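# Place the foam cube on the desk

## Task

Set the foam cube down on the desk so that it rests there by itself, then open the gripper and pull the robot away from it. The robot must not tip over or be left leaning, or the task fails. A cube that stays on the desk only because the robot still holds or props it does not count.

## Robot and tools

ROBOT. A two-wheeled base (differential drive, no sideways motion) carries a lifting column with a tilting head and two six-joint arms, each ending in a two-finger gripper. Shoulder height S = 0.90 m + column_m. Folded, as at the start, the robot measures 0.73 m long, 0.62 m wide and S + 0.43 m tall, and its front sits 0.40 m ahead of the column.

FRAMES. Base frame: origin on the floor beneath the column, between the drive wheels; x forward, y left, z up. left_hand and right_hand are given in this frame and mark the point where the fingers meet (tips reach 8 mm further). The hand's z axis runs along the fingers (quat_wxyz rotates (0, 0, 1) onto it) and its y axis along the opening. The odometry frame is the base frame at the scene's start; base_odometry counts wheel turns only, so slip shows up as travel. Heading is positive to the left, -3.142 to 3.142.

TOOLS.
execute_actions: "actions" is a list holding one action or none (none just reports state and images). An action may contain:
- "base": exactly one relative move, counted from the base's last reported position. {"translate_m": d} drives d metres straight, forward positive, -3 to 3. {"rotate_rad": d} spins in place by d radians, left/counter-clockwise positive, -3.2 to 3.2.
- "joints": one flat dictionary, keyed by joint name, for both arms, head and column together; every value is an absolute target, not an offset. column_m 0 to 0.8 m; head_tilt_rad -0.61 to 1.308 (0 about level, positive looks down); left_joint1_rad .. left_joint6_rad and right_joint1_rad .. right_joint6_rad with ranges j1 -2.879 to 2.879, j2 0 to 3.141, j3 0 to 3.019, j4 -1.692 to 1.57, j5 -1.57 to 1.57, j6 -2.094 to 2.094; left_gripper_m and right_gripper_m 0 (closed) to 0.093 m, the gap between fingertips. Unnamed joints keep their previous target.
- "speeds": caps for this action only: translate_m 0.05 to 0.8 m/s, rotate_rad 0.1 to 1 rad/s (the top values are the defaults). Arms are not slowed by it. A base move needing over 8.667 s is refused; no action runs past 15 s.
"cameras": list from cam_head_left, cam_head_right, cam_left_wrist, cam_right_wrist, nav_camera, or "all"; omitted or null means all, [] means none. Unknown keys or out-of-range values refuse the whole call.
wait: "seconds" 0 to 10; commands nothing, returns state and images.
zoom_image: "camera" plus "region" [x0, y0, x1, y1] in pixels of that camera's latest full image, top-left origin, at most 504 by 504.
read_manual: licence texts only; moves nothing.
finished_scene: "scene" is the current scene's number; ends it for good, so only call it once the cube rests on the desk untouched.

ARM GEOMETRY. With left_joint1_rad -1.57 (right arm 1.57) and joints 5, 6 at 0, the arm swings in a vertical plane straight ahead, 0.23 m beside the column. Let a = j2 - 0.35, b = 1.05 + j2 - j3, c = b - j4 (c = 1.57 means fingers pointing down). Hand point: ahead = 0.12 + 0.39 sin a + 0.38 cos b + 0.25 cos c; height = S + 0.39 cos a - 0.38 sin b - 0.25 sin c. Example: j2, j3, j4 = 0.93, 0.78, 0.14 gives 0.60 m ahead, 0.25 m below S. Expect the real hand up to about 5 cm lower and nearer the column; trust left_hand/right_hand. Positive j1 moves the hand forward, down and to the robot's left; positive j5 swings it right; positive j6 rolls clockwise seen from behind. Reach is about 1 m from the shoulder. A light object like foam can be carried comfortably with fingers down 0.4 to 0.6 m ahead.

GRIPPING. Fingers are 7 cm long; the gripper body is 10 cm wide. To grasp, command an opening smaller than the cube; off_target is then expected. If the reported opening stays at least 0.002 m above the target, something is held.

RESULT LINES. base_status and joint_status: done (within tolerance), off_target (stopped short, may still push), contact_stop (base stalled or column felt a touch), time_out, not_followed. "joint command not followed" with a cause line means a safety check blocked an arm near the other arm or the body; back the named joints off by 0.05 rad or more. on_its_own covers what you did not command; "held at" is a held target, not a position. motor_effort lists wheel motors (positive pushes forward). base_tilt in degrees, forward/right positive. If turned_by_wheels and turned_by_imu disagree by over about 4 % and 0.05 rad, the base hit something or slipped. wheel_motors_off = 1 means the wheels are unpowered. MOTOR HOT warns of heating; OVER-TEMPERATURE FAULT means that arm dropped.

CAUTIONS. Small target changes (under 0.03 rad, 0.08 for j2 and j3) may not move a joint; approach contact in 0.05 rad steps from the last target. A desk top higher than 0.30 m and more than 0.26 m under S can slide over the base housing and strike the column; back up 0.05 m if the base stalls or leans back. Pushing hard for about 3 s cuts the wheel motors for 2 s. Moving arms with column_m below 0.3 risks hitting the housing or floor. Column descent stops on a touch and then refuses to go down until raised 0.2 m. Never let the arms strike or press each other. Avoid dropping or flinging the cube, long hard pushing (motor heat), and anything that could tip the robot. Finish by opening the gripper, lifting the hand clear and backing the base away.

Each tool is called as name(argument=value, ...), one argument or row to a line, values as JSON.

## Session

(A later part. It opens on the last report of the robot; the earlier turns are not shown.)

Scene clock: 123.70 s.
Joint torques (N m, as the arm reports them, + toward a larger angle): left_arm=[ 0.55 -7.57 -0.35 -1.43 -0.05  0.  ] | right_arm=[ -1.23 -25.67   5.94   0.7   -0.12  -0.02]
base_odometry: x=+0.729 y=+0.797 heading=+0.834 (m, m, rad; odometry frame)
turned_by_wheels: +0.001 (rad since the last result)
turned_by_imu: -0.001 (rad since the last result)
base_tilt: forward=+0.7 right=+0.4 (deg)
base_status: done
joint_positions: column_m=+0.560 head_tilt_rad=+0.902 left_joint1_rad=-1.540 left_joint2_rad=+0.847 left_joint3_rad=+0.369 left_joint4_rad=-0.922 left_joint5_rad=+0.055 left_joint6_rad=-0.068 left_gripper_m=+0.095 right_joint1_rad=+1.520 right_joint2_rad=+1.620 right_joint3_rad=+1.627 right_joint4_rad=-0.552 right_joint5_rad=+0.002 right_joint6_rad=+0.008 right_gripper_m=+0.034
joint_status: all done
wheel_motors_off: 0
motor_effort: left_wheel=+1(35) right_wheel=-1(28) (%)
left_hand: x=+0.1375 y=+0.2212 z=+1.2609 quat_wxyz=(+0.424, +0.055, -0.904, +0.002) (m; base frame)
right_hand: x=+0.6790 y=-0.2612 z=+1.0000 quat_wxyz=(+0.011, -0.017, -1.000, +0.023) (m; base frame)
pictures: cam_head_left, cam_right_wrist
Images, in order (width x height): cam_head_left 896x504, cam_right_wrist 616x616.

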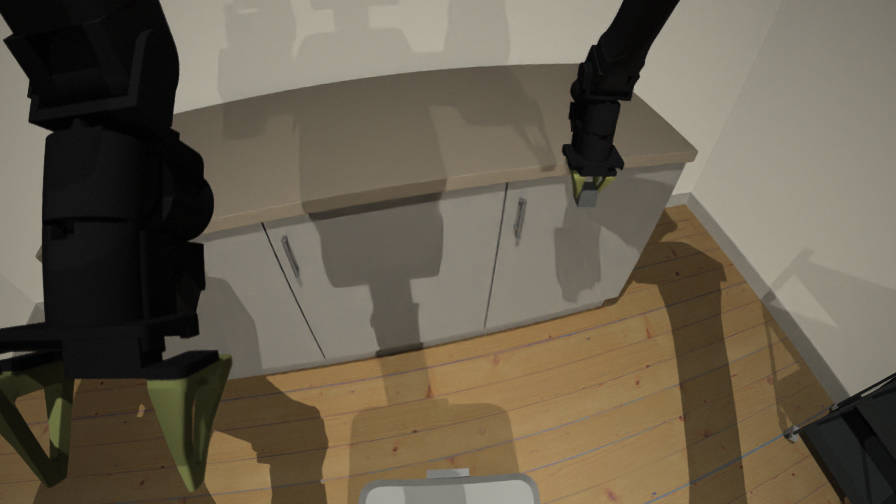

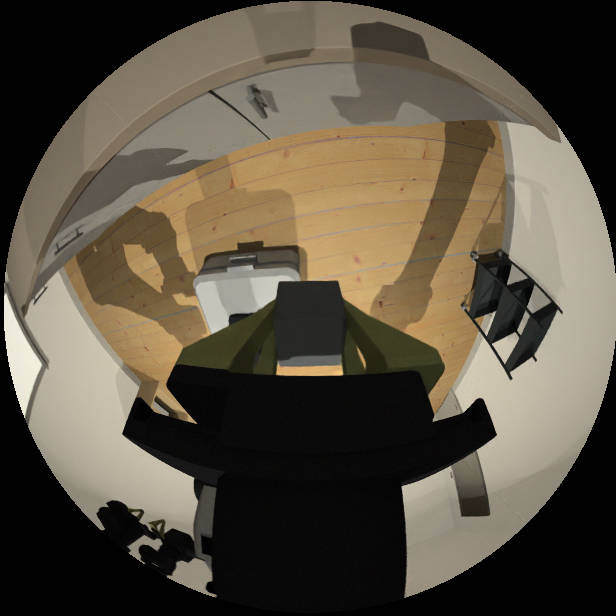

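execute_actions(
  actions=[
    {"base": {"rotate_rad": -2.85}, "joints": {"head_tilt_rad": 0.55, "right_joint1_rad": 1.57, "right_joint2_rad": 1.317, "right_joint3_rad": 1.05, "right_joint4_rad": -0.25, "right_joint5_rad": 0.0, "right_joint6_rad": 0.0, "right_gripper_m": 0.015}},
  ],
  cameras=["cam_head_left", "cam_head_right", "cam_right_wrist", "nav_camera"],
)

Scene clock: 136.97 s.
Joint torques (N m, as the arm reports them, + toward a larger angle): left_arm=[ 0.59 -7.6  -0.37 -1.41 -0.05  0.01] | right_arm=[ -0.65 -19.84   2.84   0.57  -0.09  -0.02]
base_odometry: x=+0.729 y=+0.797 heading=-2.015 (m, m, rad; odometry frame)
turned_by_wheels: -2.849 (rad since the last result)
turned_by_imu: -2.821 (rad since the last result)
base_tilt: forward=+0.6 right=+0.5 (deg)
base_status: done
joint_positions: column_m=+0.560 head_tilt_rad=+0.568 left_joint1_rad=-1.540 left_joint2_rad=+0.847 left_joint3_rad=+0.369 left_joint4_rad=-0.922 left_joint5_rad=+0.055 left_joint6_rad=-0.068 left_gripper_m=+0.095 right_joint1_rad=+1.567 right_joint2_rad=+1.328 right_joint3_rad=+1.043 right_joint4_rad=-0.249 right_joint5_rad=+0.000 right_joint6_rad=+0.008 right_gripper_m=+0.034
joint_status: right_gripper_m off_target (ended at +0.034, target +0.015); the others done
wheel_motors_off: 0
motor_effort: left_wheel=+3(40) right_wheel=-3(43) (%)
left_hand: x=+0.1375 y=+0.2212 z=+1.2609 quat_wxyz=(+0.424, +0.055, -0.904, +0.002) (m; base frame)
right_hand: x=+0.5314 y=-0.2275 z=+1.0589 quat_wxyz=(+0.005, -0.005, -1.000, +0.002) (m; base frame)
pictures: cam_head_left, cam_head_right, cam_right_wrist, nav_camera
Images, in order (width x height): cam_head_left 896x504, cam_head_right 896x504, cam_right_wrist 616x616, nav_camera 896x504.

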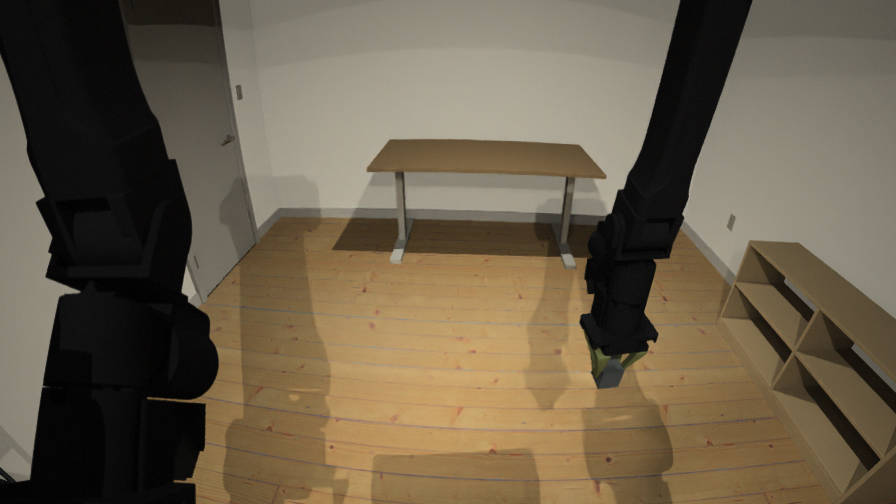

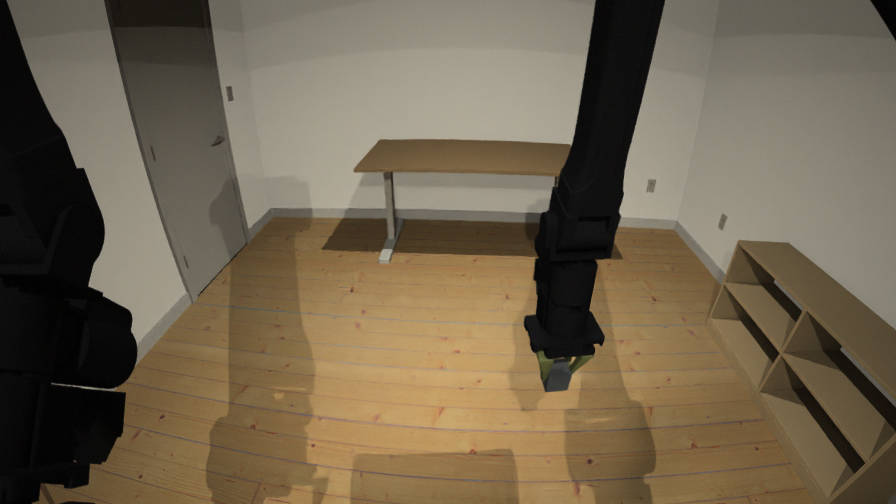

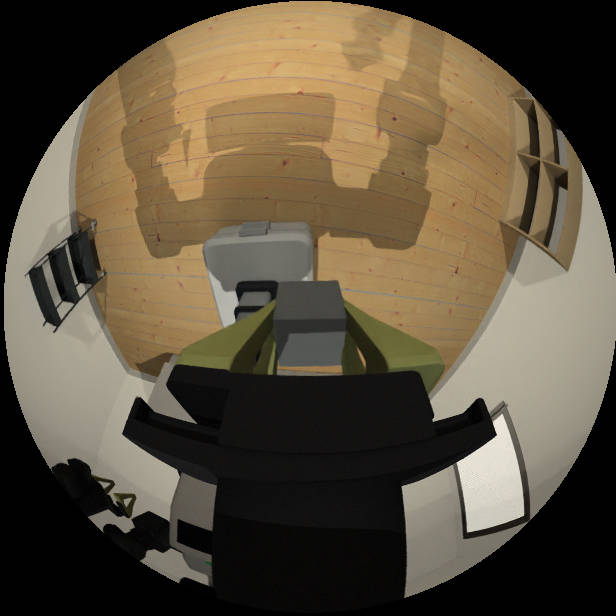

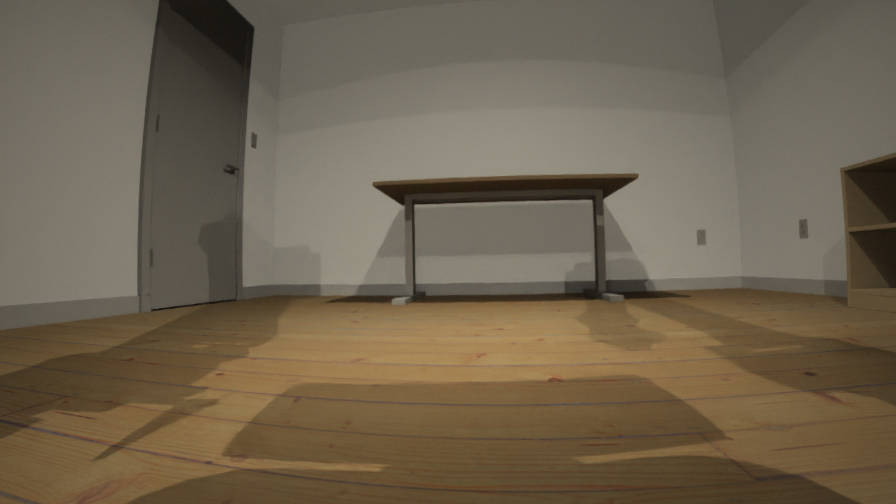

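execute_actions(
  actions=[
    {"base": {"translate_m": 1.7}, "joints": {"column_m": 0.45, "head_tilt_rad": 0.85, "right_joint1_rad": 1.57, "right_joint2_rad": 1.613, "right_joint3_rad": 1.66, "right_joint4_rad": -0.57, "right_joint5_rad": 0.0, "right_joint6_rad": 0.0, "right_gripper_m": 0.015}},
  ],
  cameras=["cam_head_left", "cam_head_right", "cam_right_wrist", "nav_camera"],
)

Scene clock: 148.73 s.
Joint torques (N m, as the arm reports them, + toward a larger angle): left_arm=[ 0.56 -7.69 -0.45 -1.42 -0.05  0.01] | right_arm=[ -0.68 -24.2    6.2    0.58  -0.09  -0.03]
base_odometry: x=-0.003 y=-0.737 heading=-2.016 (m, m, rad; odometry frame)
turned_by_wheels: -0.001 (rad since the last result)
turned_by_imu: -0.002 (rad since the last result)
base_tilt: forward=+0.5 right=+0.5 (deg)
base_status: done
joint_positions: column_m=+0.450 head_tilt_rad=+0.852 left_joint1_rad=-1.540 left_joint2_rad=+0.847 left_joint3_rad=+0.371 left_joint4_rad=-0.922 left_joint5_rad=+0.055 left_joint6_rad=-0.068 left_gripper_m=+0.095 right_joint1_rad=+1.567 right_joint2_rad=+1.606 right_joint3_rad=+1.647 right_joint4_rad=-0.569 right_joint5_rad=+0.000 right_joint6_rad=+0.008 right_gripper_m=+0.034
joint_status: right_gripper_m off_target (ended at +0.034, target +0.015); the others done
wheel_motors_off: 0
motor_effort: left_wheel=-1(44) right_wheel=+0(43) (%)
left_hand: x=+0.1383 y=+0.2212 z=+1.1508 quat_wxyz=(+0.423, +0.055, -0.904, +0.002) (m; base frame)
right_hand: x=+0.6935 y=-0.2279 z=+0.9015 quat_wxyz=(+0.002, -0.005, -1.000, +0.002) (m; base frame)
pictures: cam_head_left, cam_head_right, cam_right_wrist, nav_camera
Images, in order (width x height): cam_head_left 896x504, cam_head_right 896x504, cam_right_wrist 616x616, nav_camera 896x504.

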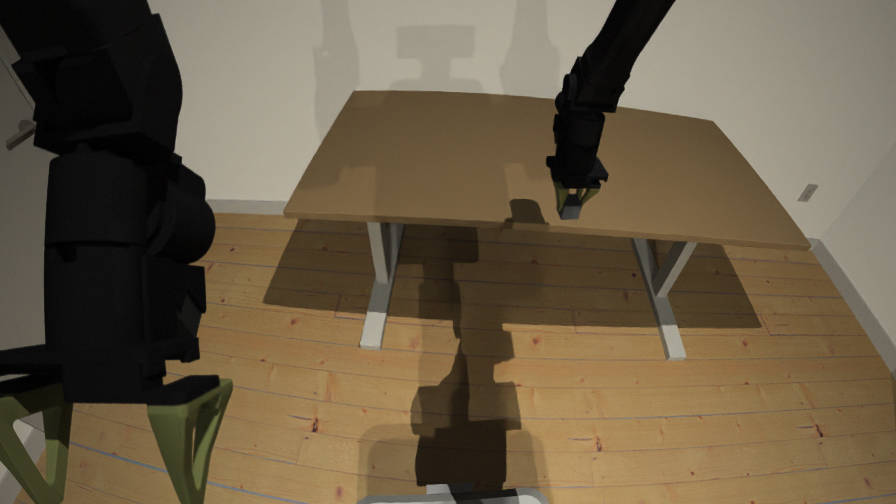

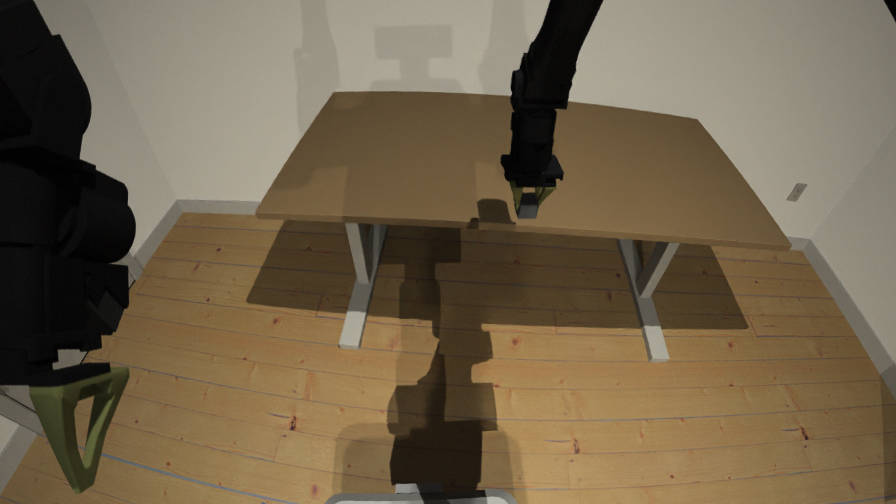

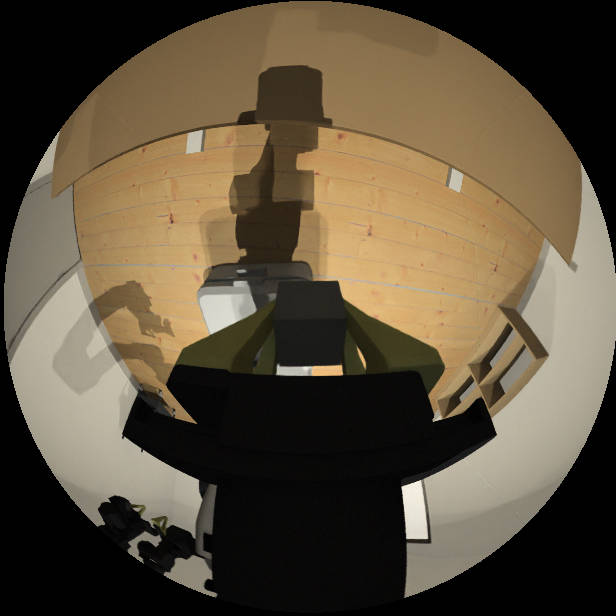

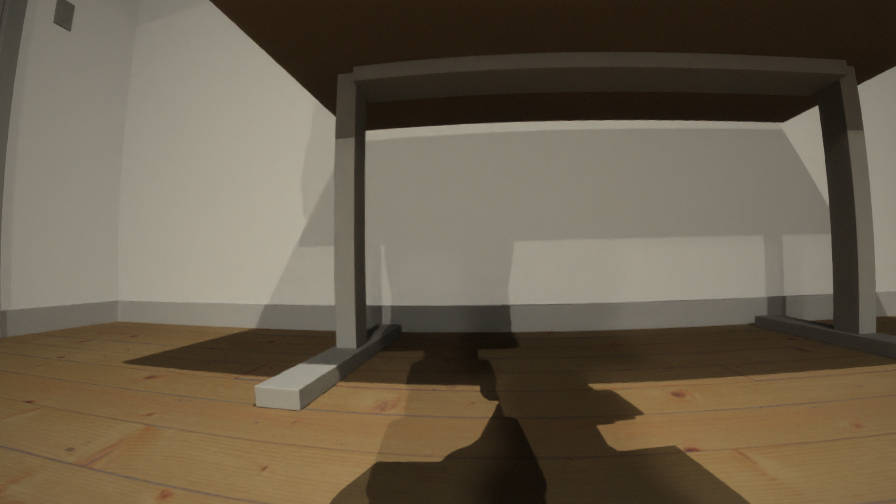

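execute_actions(
  actions=[
    {"base": {"translate_m": 0.37}, "joints": {"column_m": 0.375, "head_tilt_rad": 0.95}},
  ],
  cameras=["cam_head_left", "cam_head_right", "cam_right_wrist", "nav_camera"],
)

Scene clock: 159.63 s.
Joint torques (N m, as the arm reports them, + toward a larger angle): left_arm=[ 0.61 -7.53 -0.5  -1.43 -0.05  0.  ] | right_arm=[ -0.74 -23.98   6.02   0.62  -0.09  -0.03]
base_odometry: x=-0.162 y=-1.071 heading=-2.017 (m, m, rad; odometry frame)
turned_by_wheels: -0.001 (rad since the last result)
turned_by_imu: -0.003 (rad since the last result)
base_tilt: forward=+0.7 right=+0.4 (deg)
base_status: done
joint_positions: column_m=+0.375 head_tilt_rad=+0.951 left_joint1_rad=-1.540 left_joint2_rad=+0.847 left_joint3_rad=+0.372 left_joint4_rad=-0.922 left_joint5_rad=+0.055 left_joint6_rad=-0.068 left_gripper_m=+0.095 right_joint1_rad=+1.567 right_joint2_rad=+1.606 right_joint3_rad=+1.648 right_joint4_rad=-0.569 right_joint5_rad=+0.000 right_joint6_rad=+0.008 right_gripper_m=+0.034
joint_status: all done
wheel_motors_off: 0
motor_effort: left_wheel=+0(33) right_wheel=+0(33) (%)
left_hand: x=+0.1391 y=+0.2213 z=+1.0756 quat_wxyz=(+0.423, +0.055, -0.905, +0.002) (m; base frame)
right_hand: x=+0.6940 y=-0.2279 z=+0.8265 quat_wxyz=(+0.002, -0.005, -1.000, +0.002) (m; base frame)
pictures: cam_head_left, cam_head_right, cam_right_wrist, nav_camera
Images, in order (width x height): cam_head_left 896x504, cam_head_right 896x504, cam_right_wrist 616x616, nav_camera 896x504.

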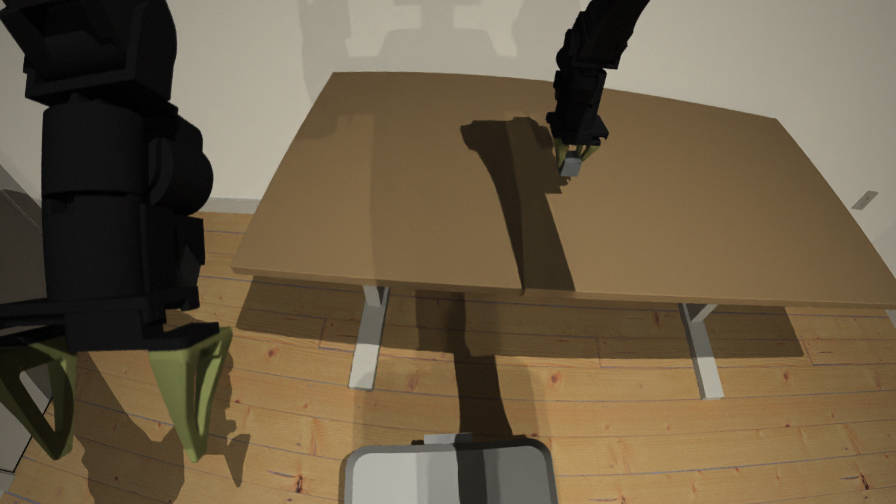

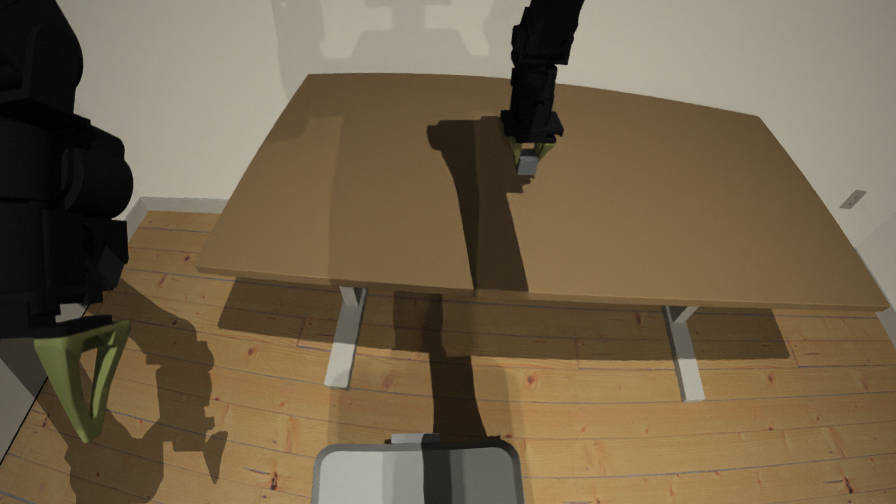

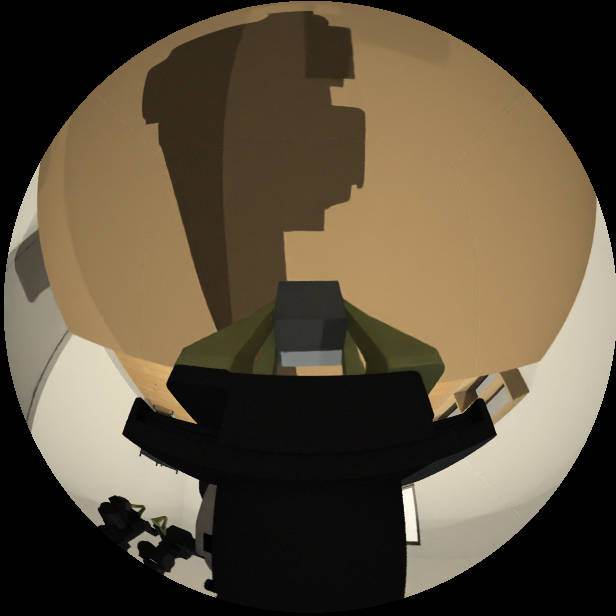

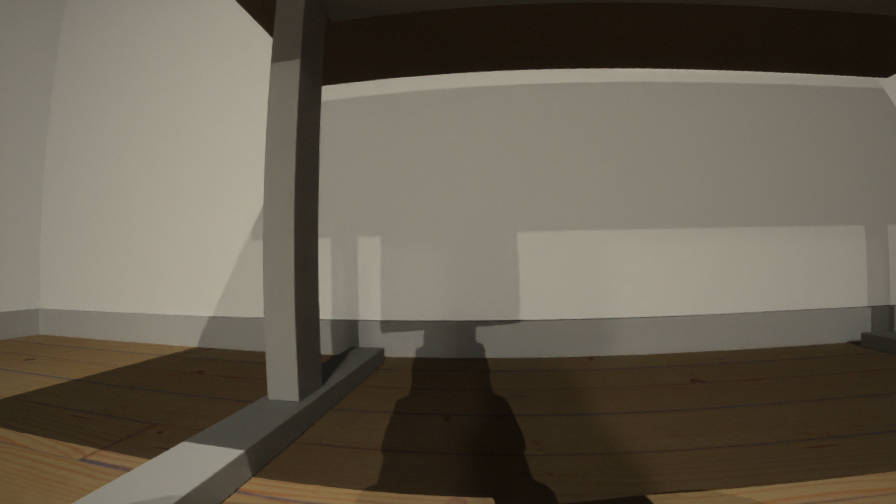

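execute_actions(
  actions=[
    {"joints": {"column_m": 0.322}},
  ],
  cameras=["cam_head_left", "cam_right_wrist"],
)

Scene clock: 165.70 s.
Joint torques (N m, as the arm reports them, + toward a larger angle): left_arm=[ 0.54 -7.57 -0.54 -1.43 -0.04  0.01] | right_arm=[ -0.67 -24.18   5.98   0.6   -0.09  -0.03]
base_odometry: x=-0.162 y=-1.071 heading=-2.017 (m, m, rad; odometry frame)
turned_by_wheels: +0.000 (rad since the last result)
turned_by_imu: -0.002 (rad since the last result)
base_tilt: forward=+0.5 right=+0.4 (deg)
base_status: not commanded
joint_positions: column_m=+0.322 head_tilt_rad=+0.951 left_joint1_rad=-1.540 left_joint2_rad=+0.847 left_joint3_rad=+0.372 left_joint4_rad=-0.922 left_joint5_rad=+0.055 left_joint6_rad=-0.068 left_gripper_m=+0.095 right_joint1_rad=+1.567 right_joint2_rad=+1.606 right_joint3_rad=+1.648 right_joint4_rad=-0.569 right_joint5_rad=+0.000 right_joint6_rad=+0.008 right_gripper_m=+0.034
joint_status: all done
wheel_motors_off: 0
motor_effort: left_wheel=-1(1) right_wheel=+1(1) (%)
left_hand: x=+0.1391 y=+0.2213 z=+1.0226 quat_wxyz=(+0.423, +0.055, -0.905, +0.002) (m; base frame)
right_hand: x=+0.6940 y=-0.2279 z=+0.7735 quat_wxyz=(+0.002, -0.005, -1.000, +0.002) (m; base frame)
pictures: cam_head_left, cam_right_wrist
Images, in order (width x height): cam_head_left 896x504, cam_right_wrist 616x616.

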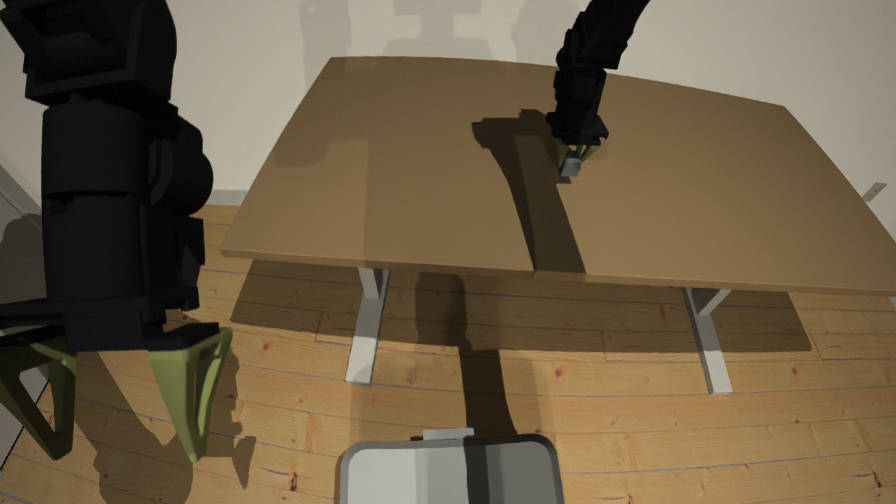

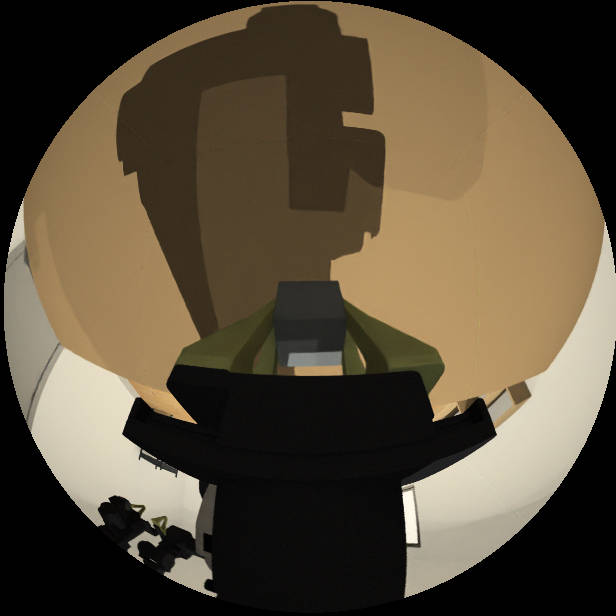

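zoom_image(
  camera="cam_head_left",
  region=[510, 110, 630, 200],
)

Region (510, 110, 630, 200) of cam_head_left's 896x504 image, scaled by 4.200, with more detail than that image has; it fills the top 378 rows of this view, and the rest is white.

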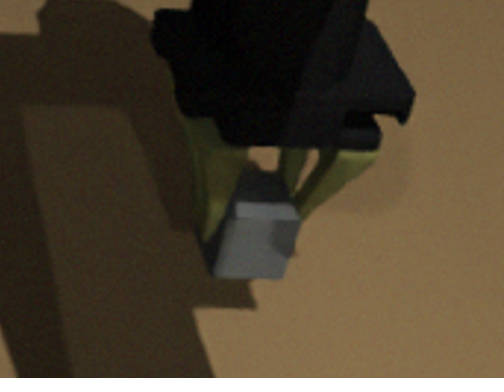

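execute_actions(
  actions=[
    {"joints": {"column_m": 0.306}},
  ],
  cameras=["cam_head_left", "cam_right_wrist"],
)

zoom_image(
  camera="cam_head_left",
  region=[510, 110, 630, 200],
)

Scene clock: 171.67 s.
Joint torques (N m, as the arm reports them, + toward a larger angle): left_arm=[ 0.59 -7.77 -0.52 -1.43 -0.05  0.  ] | right_arm=[ -0.65 -24.2    6.04   0.57  -0.09  -0.03]
base_odometry: x=-0.162 y=-1.071 heading=-2.017 (m, m, rad; odometry frame)
turned_by_wheels: +0.000 (rad since the last result)
turned_by_imu: -0.002 (rad since the last result)
base_tilt: forward=+0.7 right=+0.5 (deg)
base_status: not commanded
joint_positions: column_m=+0.306 head_tilt_rad=+0.951 left_joint1_rad=-1.540 left_joint2_rad=+0.847 left_joint3_rad=+0.372 left_joint4_rad=-0.922 left_joint5_rad=+0.055 left_joint6_rad=-0.068 left_gripper_m=+0.095 right_joint1_rad=+1.567 right_joint2_rad=+1.607 right_joint3_rad=+1.648 right_joint4_rad=-0.569 right_joint5_rad=+0.000 right_joint6_rad=+0.008 right_gripper_m=+0.034
joint_status: all done
wheel_motors_off: 0
motor_effort: left_wheel=-2(2) right_wheel=+2(2) (%)
left_hand: x=+0.1391 y=+0.2213 z=+1.0066 quat_wxyz=(+0.423, +0.055, -0.905, +0.002) (m; base frame)
right_hand: x=+0.6938 y=-0.2279 z=+0.7573 quat_wxyz=(+0.002, -0.005, -1.000, +0.002) (m; base frame)
pictures: cam_head_left, cam_right_wrist
Images, in order (width x height): cam_head_left 896x504, cam_right_wrist 616x616.

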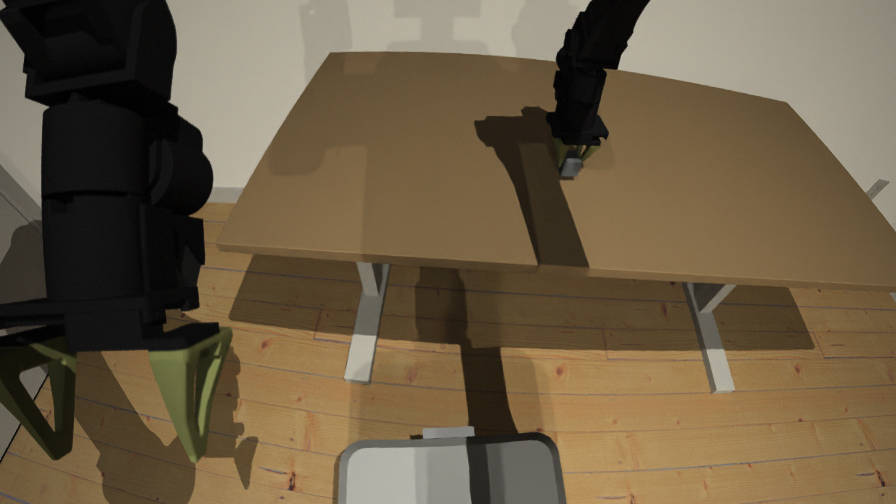

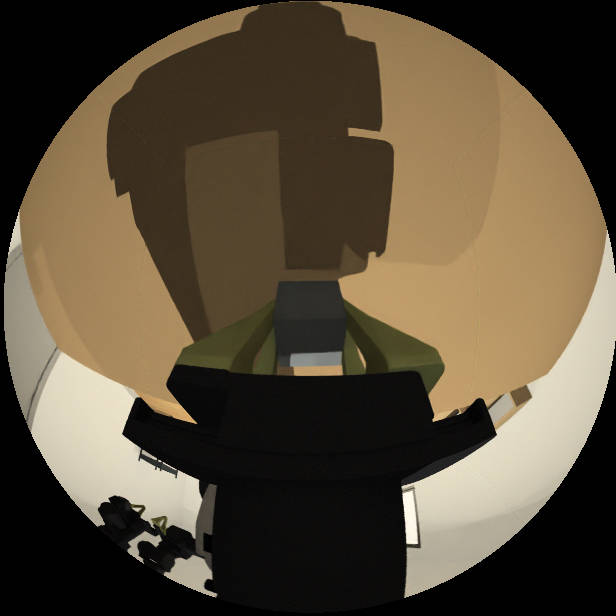

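Region (510, 110, 630, 200) of cam_head_left's 896x504 image, scaled by 4.200, with more detail than that image has; it fills the top 378 rows of this view, and the rest is white.

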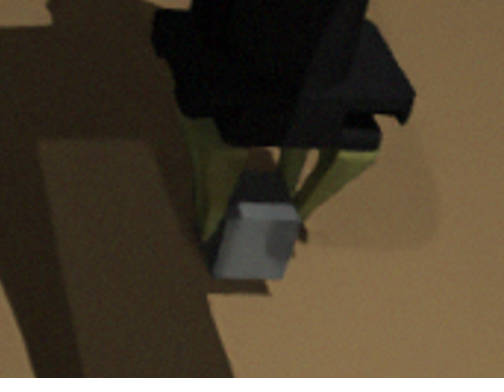

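execute_actions(
  actions=[
    {"joints": {"column_m": 0.291}},
  ],
  cameras=["cam_head_left", "cam_right_wrist"],
)

zoom_image(
  camera="cam_head_left",
  region=[510, 110, 630, 200],
)

Scene clock: 177.27 s.
Joint torques (N m, as the arm reports them, + toward a larger angle): left_arm=[ 0.57 -7.51 -0.51 -1.41 -0.05  0.01] | right_arm=[ -0.69 -24.25   6.06   0.58  -0.09  -0.02]
base_odometry: x=-0.162 y=-1.071 heading=-2.017 (m, m, rad; odometry frame)
turned_by_wheels: +0.000 (rad since the last result)
turned_by_imu: -0.002 (rad since the last result)
base_tilt: forward=+0.6 right=+0.3 (deg)
base_status: not commanded
joint_positions: column_m=+0.291 head_tilt_rad=+0.951 left_joint1_rad=-1.540 left_joint2_rad=+0.847 left_joint3_rad=+0.372 left_joint4_rad=-0.922 left_joint5_rad=+0.055 left_joint6_rad=-0.068 left_gripper_m=+0.095 right_joint1_rad=+1.567 right_joint2_rad=+1.607 right_joint3_rad=+1.648 right_joint4_rad=-0.569 right_joint5_rad=+0.000 right_joint6_rad=+0.008 right_gripper_m=+0.034
joint_status: all done
wheel_motors_off: 0
motor_effort: left_wheel=-1(2) right_wheel=+2(2) (%)
left_hand: x=+0.1391 y=+0.2213 z=+0.9916 quat_wxyz=(+0.423, +0.055, -0.905, +0.002) (m; base frame)
right_hand: x=+0.6936 y=-0.2279 z=+0.7420 quat_wxyz=(+0.002, -0.005, -1.000, +0.002) (m; base frame)
pictures: cam_head_left, cam_right_wrist
Images, in order (width x height): cam_head_left 896x504, cam_right_wrist 616x616.

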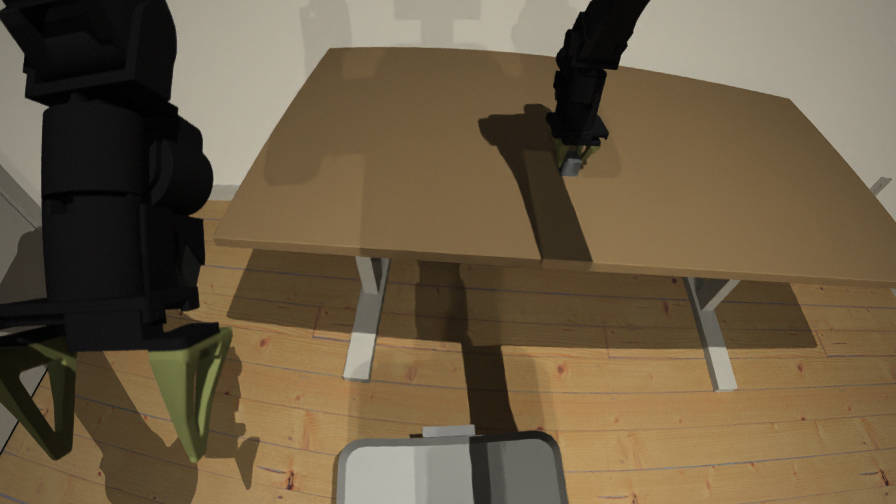

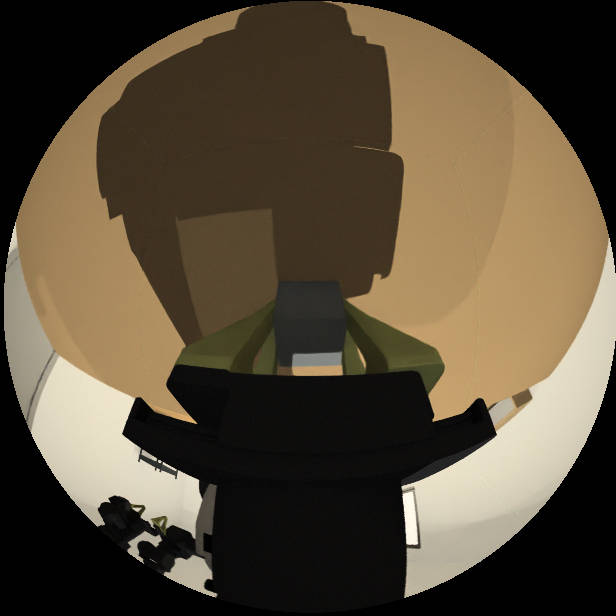

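Region (510, 110, 630, 200) of cam_head_left's 896x504 image, scaled by 4.200, with more detail than that image has; it fills the top 378 rows of this view, and the rest is white.

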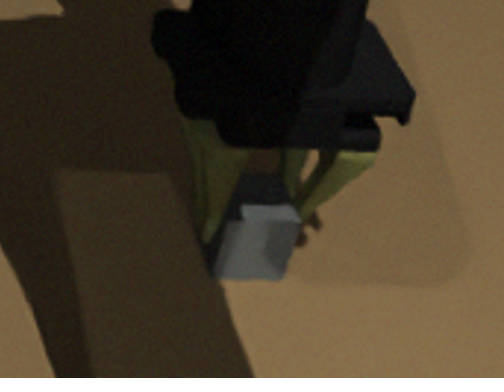

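The cube is at the surface, so I'll release it.

execute_actions(
  actions=[
    {"joints": {"right_gripper_m": 0.09}},
  ],
  cameras=["cam_right_wrist"],
)

execute_actions(
  actions=[
    {"joints": {"column_m": 0.36}},
  ],
  cameras=["cam_head_left", "cam_right_wrist"],
)

Scene clock: 180.37 s.
Joint torques (N m, as the arm reports them, + toward a larger angle): left_arm=[ 0.55 -7.62 -0.56 -1.44 -0.05  0.  ] | right_arm=[ -0.67 -24.26   6.07   0.59  -0.09  -0.03]
base_odometry: x=-0.162 y=-1.071 heading=-2.017 (m, m, rad; odometry frame)
turned_by_wheels: +0.000 (rad since the last result)
turned_by_imu: -0.001 (rad since the last result)
base_tilt: forward=+0.6 right=+0.3 (deg)
base_status: not commanded
joint_positions: column_m=+0.291 head_tilt_rad=+0.951 left_joint1_rad=-1.540 left_joint2_rad=+0.847 left_joint3_rad=+0.372 left_joint4_rad=-0.922 left_joint5_rad=+0.055 left_joint6_rad=-0.068 left_gripper_m=+0.095 right_joint1_rad=+1.567 right_joint2_rad=+1.607 right_joint3_rad=+1.648 right_joint4_rad=-0.569 right_joint5_rad=+0.000 right_joint6_rad=+0.008 right_gripper_m=+0.090
joint_status: all done
wheel_motors_off: 0
motor_effort: left_wheel=-1(1) right_wheel=+2(2) (%)
left_hand: x=+0.1391 y=+0.2213 z=+0.9916 quat_wxyz=(+0.423, +0.055, -0.905, +0.002) (m; base frame)
right_hand: x=+0.6936 y=-0.2279 z=+0.7420 quat_wxyz=(+0.002, -0.005, -1.000, +0.002) (m; base frame)
pictures: cam_right_wrist
Images, in order (width x height): cam_right_wrist 616x616.

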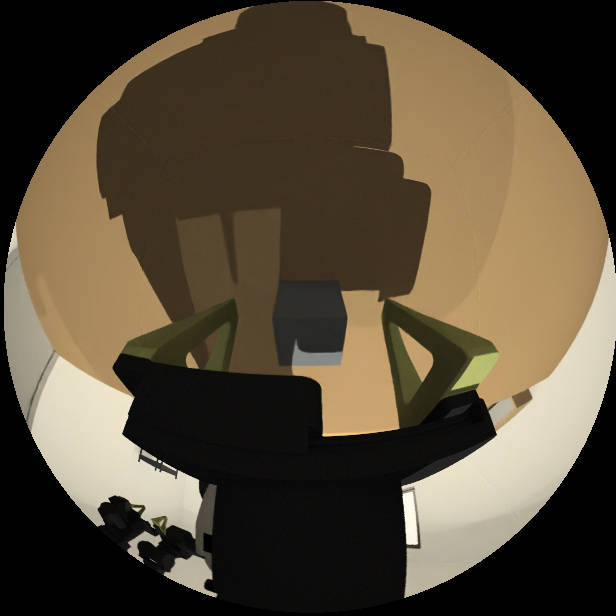

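Scene clock: 181.87 s.
Joint torques (N m, as the arm reports them, + toward a larger angle): left_arm=[ 0.6  -7.54 -0.54 -1.42 -0.05  0.01] | right_arm=[ -0.68 -24.05   6.06   0.61  -0.09  -0.03]
base_odometry: x=-0.162 y=-1.071 heading=-2.017 (m, m, rad; odometry frame)
turned_by_wheels: +0.000 (rad since the last result)
turned_by_imu: -0.001 (rad since the last result)
base_tilt: forward=+0.6 right=+0.3 (deg)
base_status: not commanded
joint_positions: column_m=+0.360 head_tilt_rad=+0.951 left_joint1_rad=-1.540 left_joint2_rad=+0.847 left_joint3_rad=+0.372 left_joint4_rad=-0.922 left_joint5_rad=+0.055 left_joint6_rad=-0.068 left_gripper_m=+0.095 right_joint1_rad=+1.567 right_joint2_rad=+1.607 right_joint3_rad=+1.648 right_joint4_rad=-0.569 right_joint5_rad=+0.000 right_joint6_rad=+0.008 right_gripper_m=+0.090
joint_status: all done
wheel_motors_off: 0
motor_effort: left_wheel=-1(2) right_wheel=+2(2) (%)
left_hand: x=+0.1391 y=+0.2213 z=+1.0604 quat_wxyz=(+0.423, +0.055, -0.905, +0.002) (m; base frame)
right_hand: x=+0.6936 y=-0.2279 z=+0.8109 quat_wxyz=(+0.002, -0.005, -1.000, +0.002) (m; base frame)
pictures: cam_head_left, cam_right_wrist
Images, in order (width x height): cam_head_left 896x504, cam_right_wrist 616x616.

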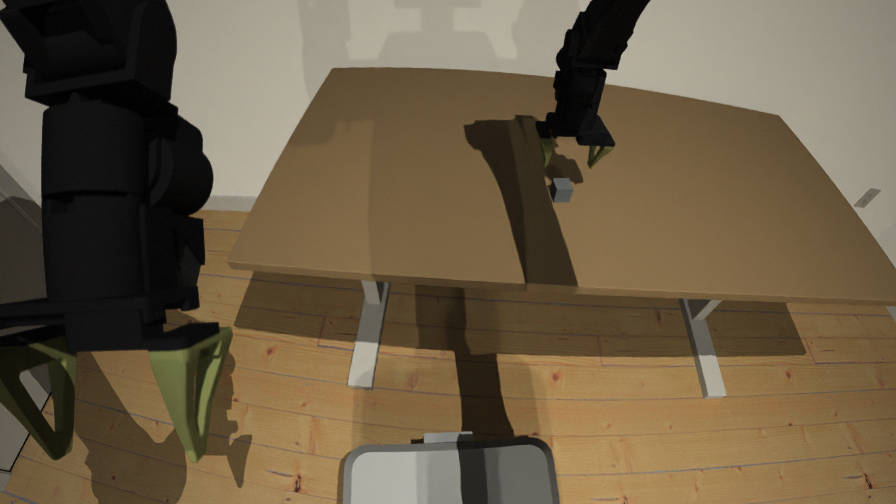

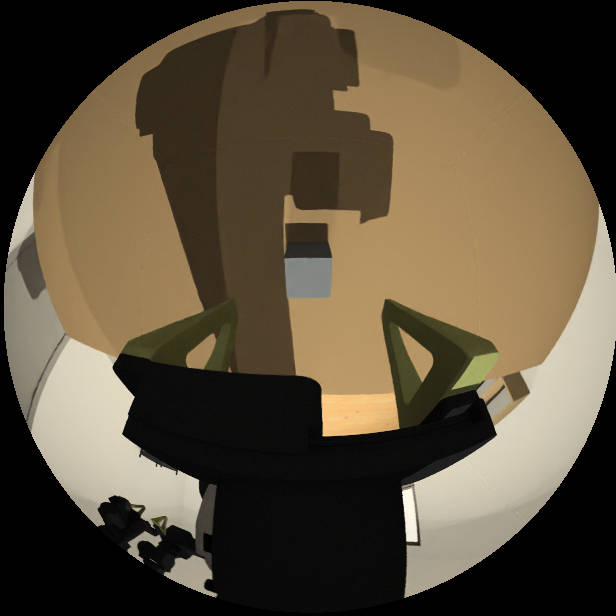

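execute_actions(
  actions=[
    {"base": {"translate_m": -0.6}, "joints": {"right_joint1_rad": 1.57, "right_joint2_rad": 1.1, "right_joint3_rad": 0.8, "right_joint4_rad": -0.5, "right_joint5_rad": 0.0, "right_joint6_rad": 0.0, "head_tilt_rad": 0.7}},
  ],
  cameras=["cam_head_left"],
)

Scene clock: 187.13 s.
Joint torques (N m, as the arm reports them, + toward a larger angle): left_arm=[ 0.61 -7.41 -0.28 -1.42 -0.05  0.01] | right_arm=[ -0.55 -15.8    2.27   0.24  -0.09  -0.03]
base_odometry: x=+0.097 y=-0.530 heading=-2.018 (m, m, rad; odometry frame)
turned_by_wheels: -0.001 (rad since the last result)
turned_by_imu: -0.004 (rad since the last result)
base_tilt: forward=+0.6 right=+0.3 (deg)
base_status: done
joint_positions: column_m=+0.360 head_tilt_rad=+0.716 left_joint1_rad=-1.540 left_joint2_rad=+0.846 left_joint3_rad=+0.368 left_joint4_rad=-0.922 left_joint5_rad=+0.055 left_joint6_rad=-0.068 left_gripper_m=+0.095 right_joint1_rad=+1.567 right_joint2_rad=+1.106 right_joint3_rad=+0.791 right_joint4_rad=-0.501 right_joint5_rad=+0.000 right_joint6_rad=+0.008 right_gripper_m=+0.090
joint_status: all done
wheel_motors_off: 0
motor_effort: left_wheel=+0(28) right_wheel=+0(47) (%)
left_hand: x=+0.1370 y=+0.2212 z=+1.0611 quat_wxyz=(+0.424, +0.055, -0.904, +0.002) (m; base frame)
right_hand: x=+0.3971 y=-0.2270 z=+0.9319 quat_wxyz=(+0.146, -0.005, -0.989, +0.002) (m; base frame)
pictures: cam_head_left
Images, in order (width x height): cam_head_left 896x504.

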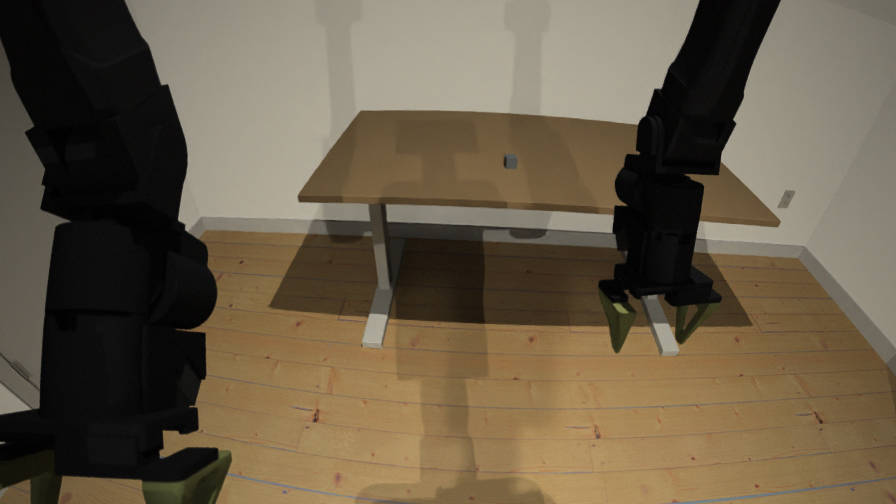

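finished_scene(
  scene=1,
)

The scene is finished: the task was done.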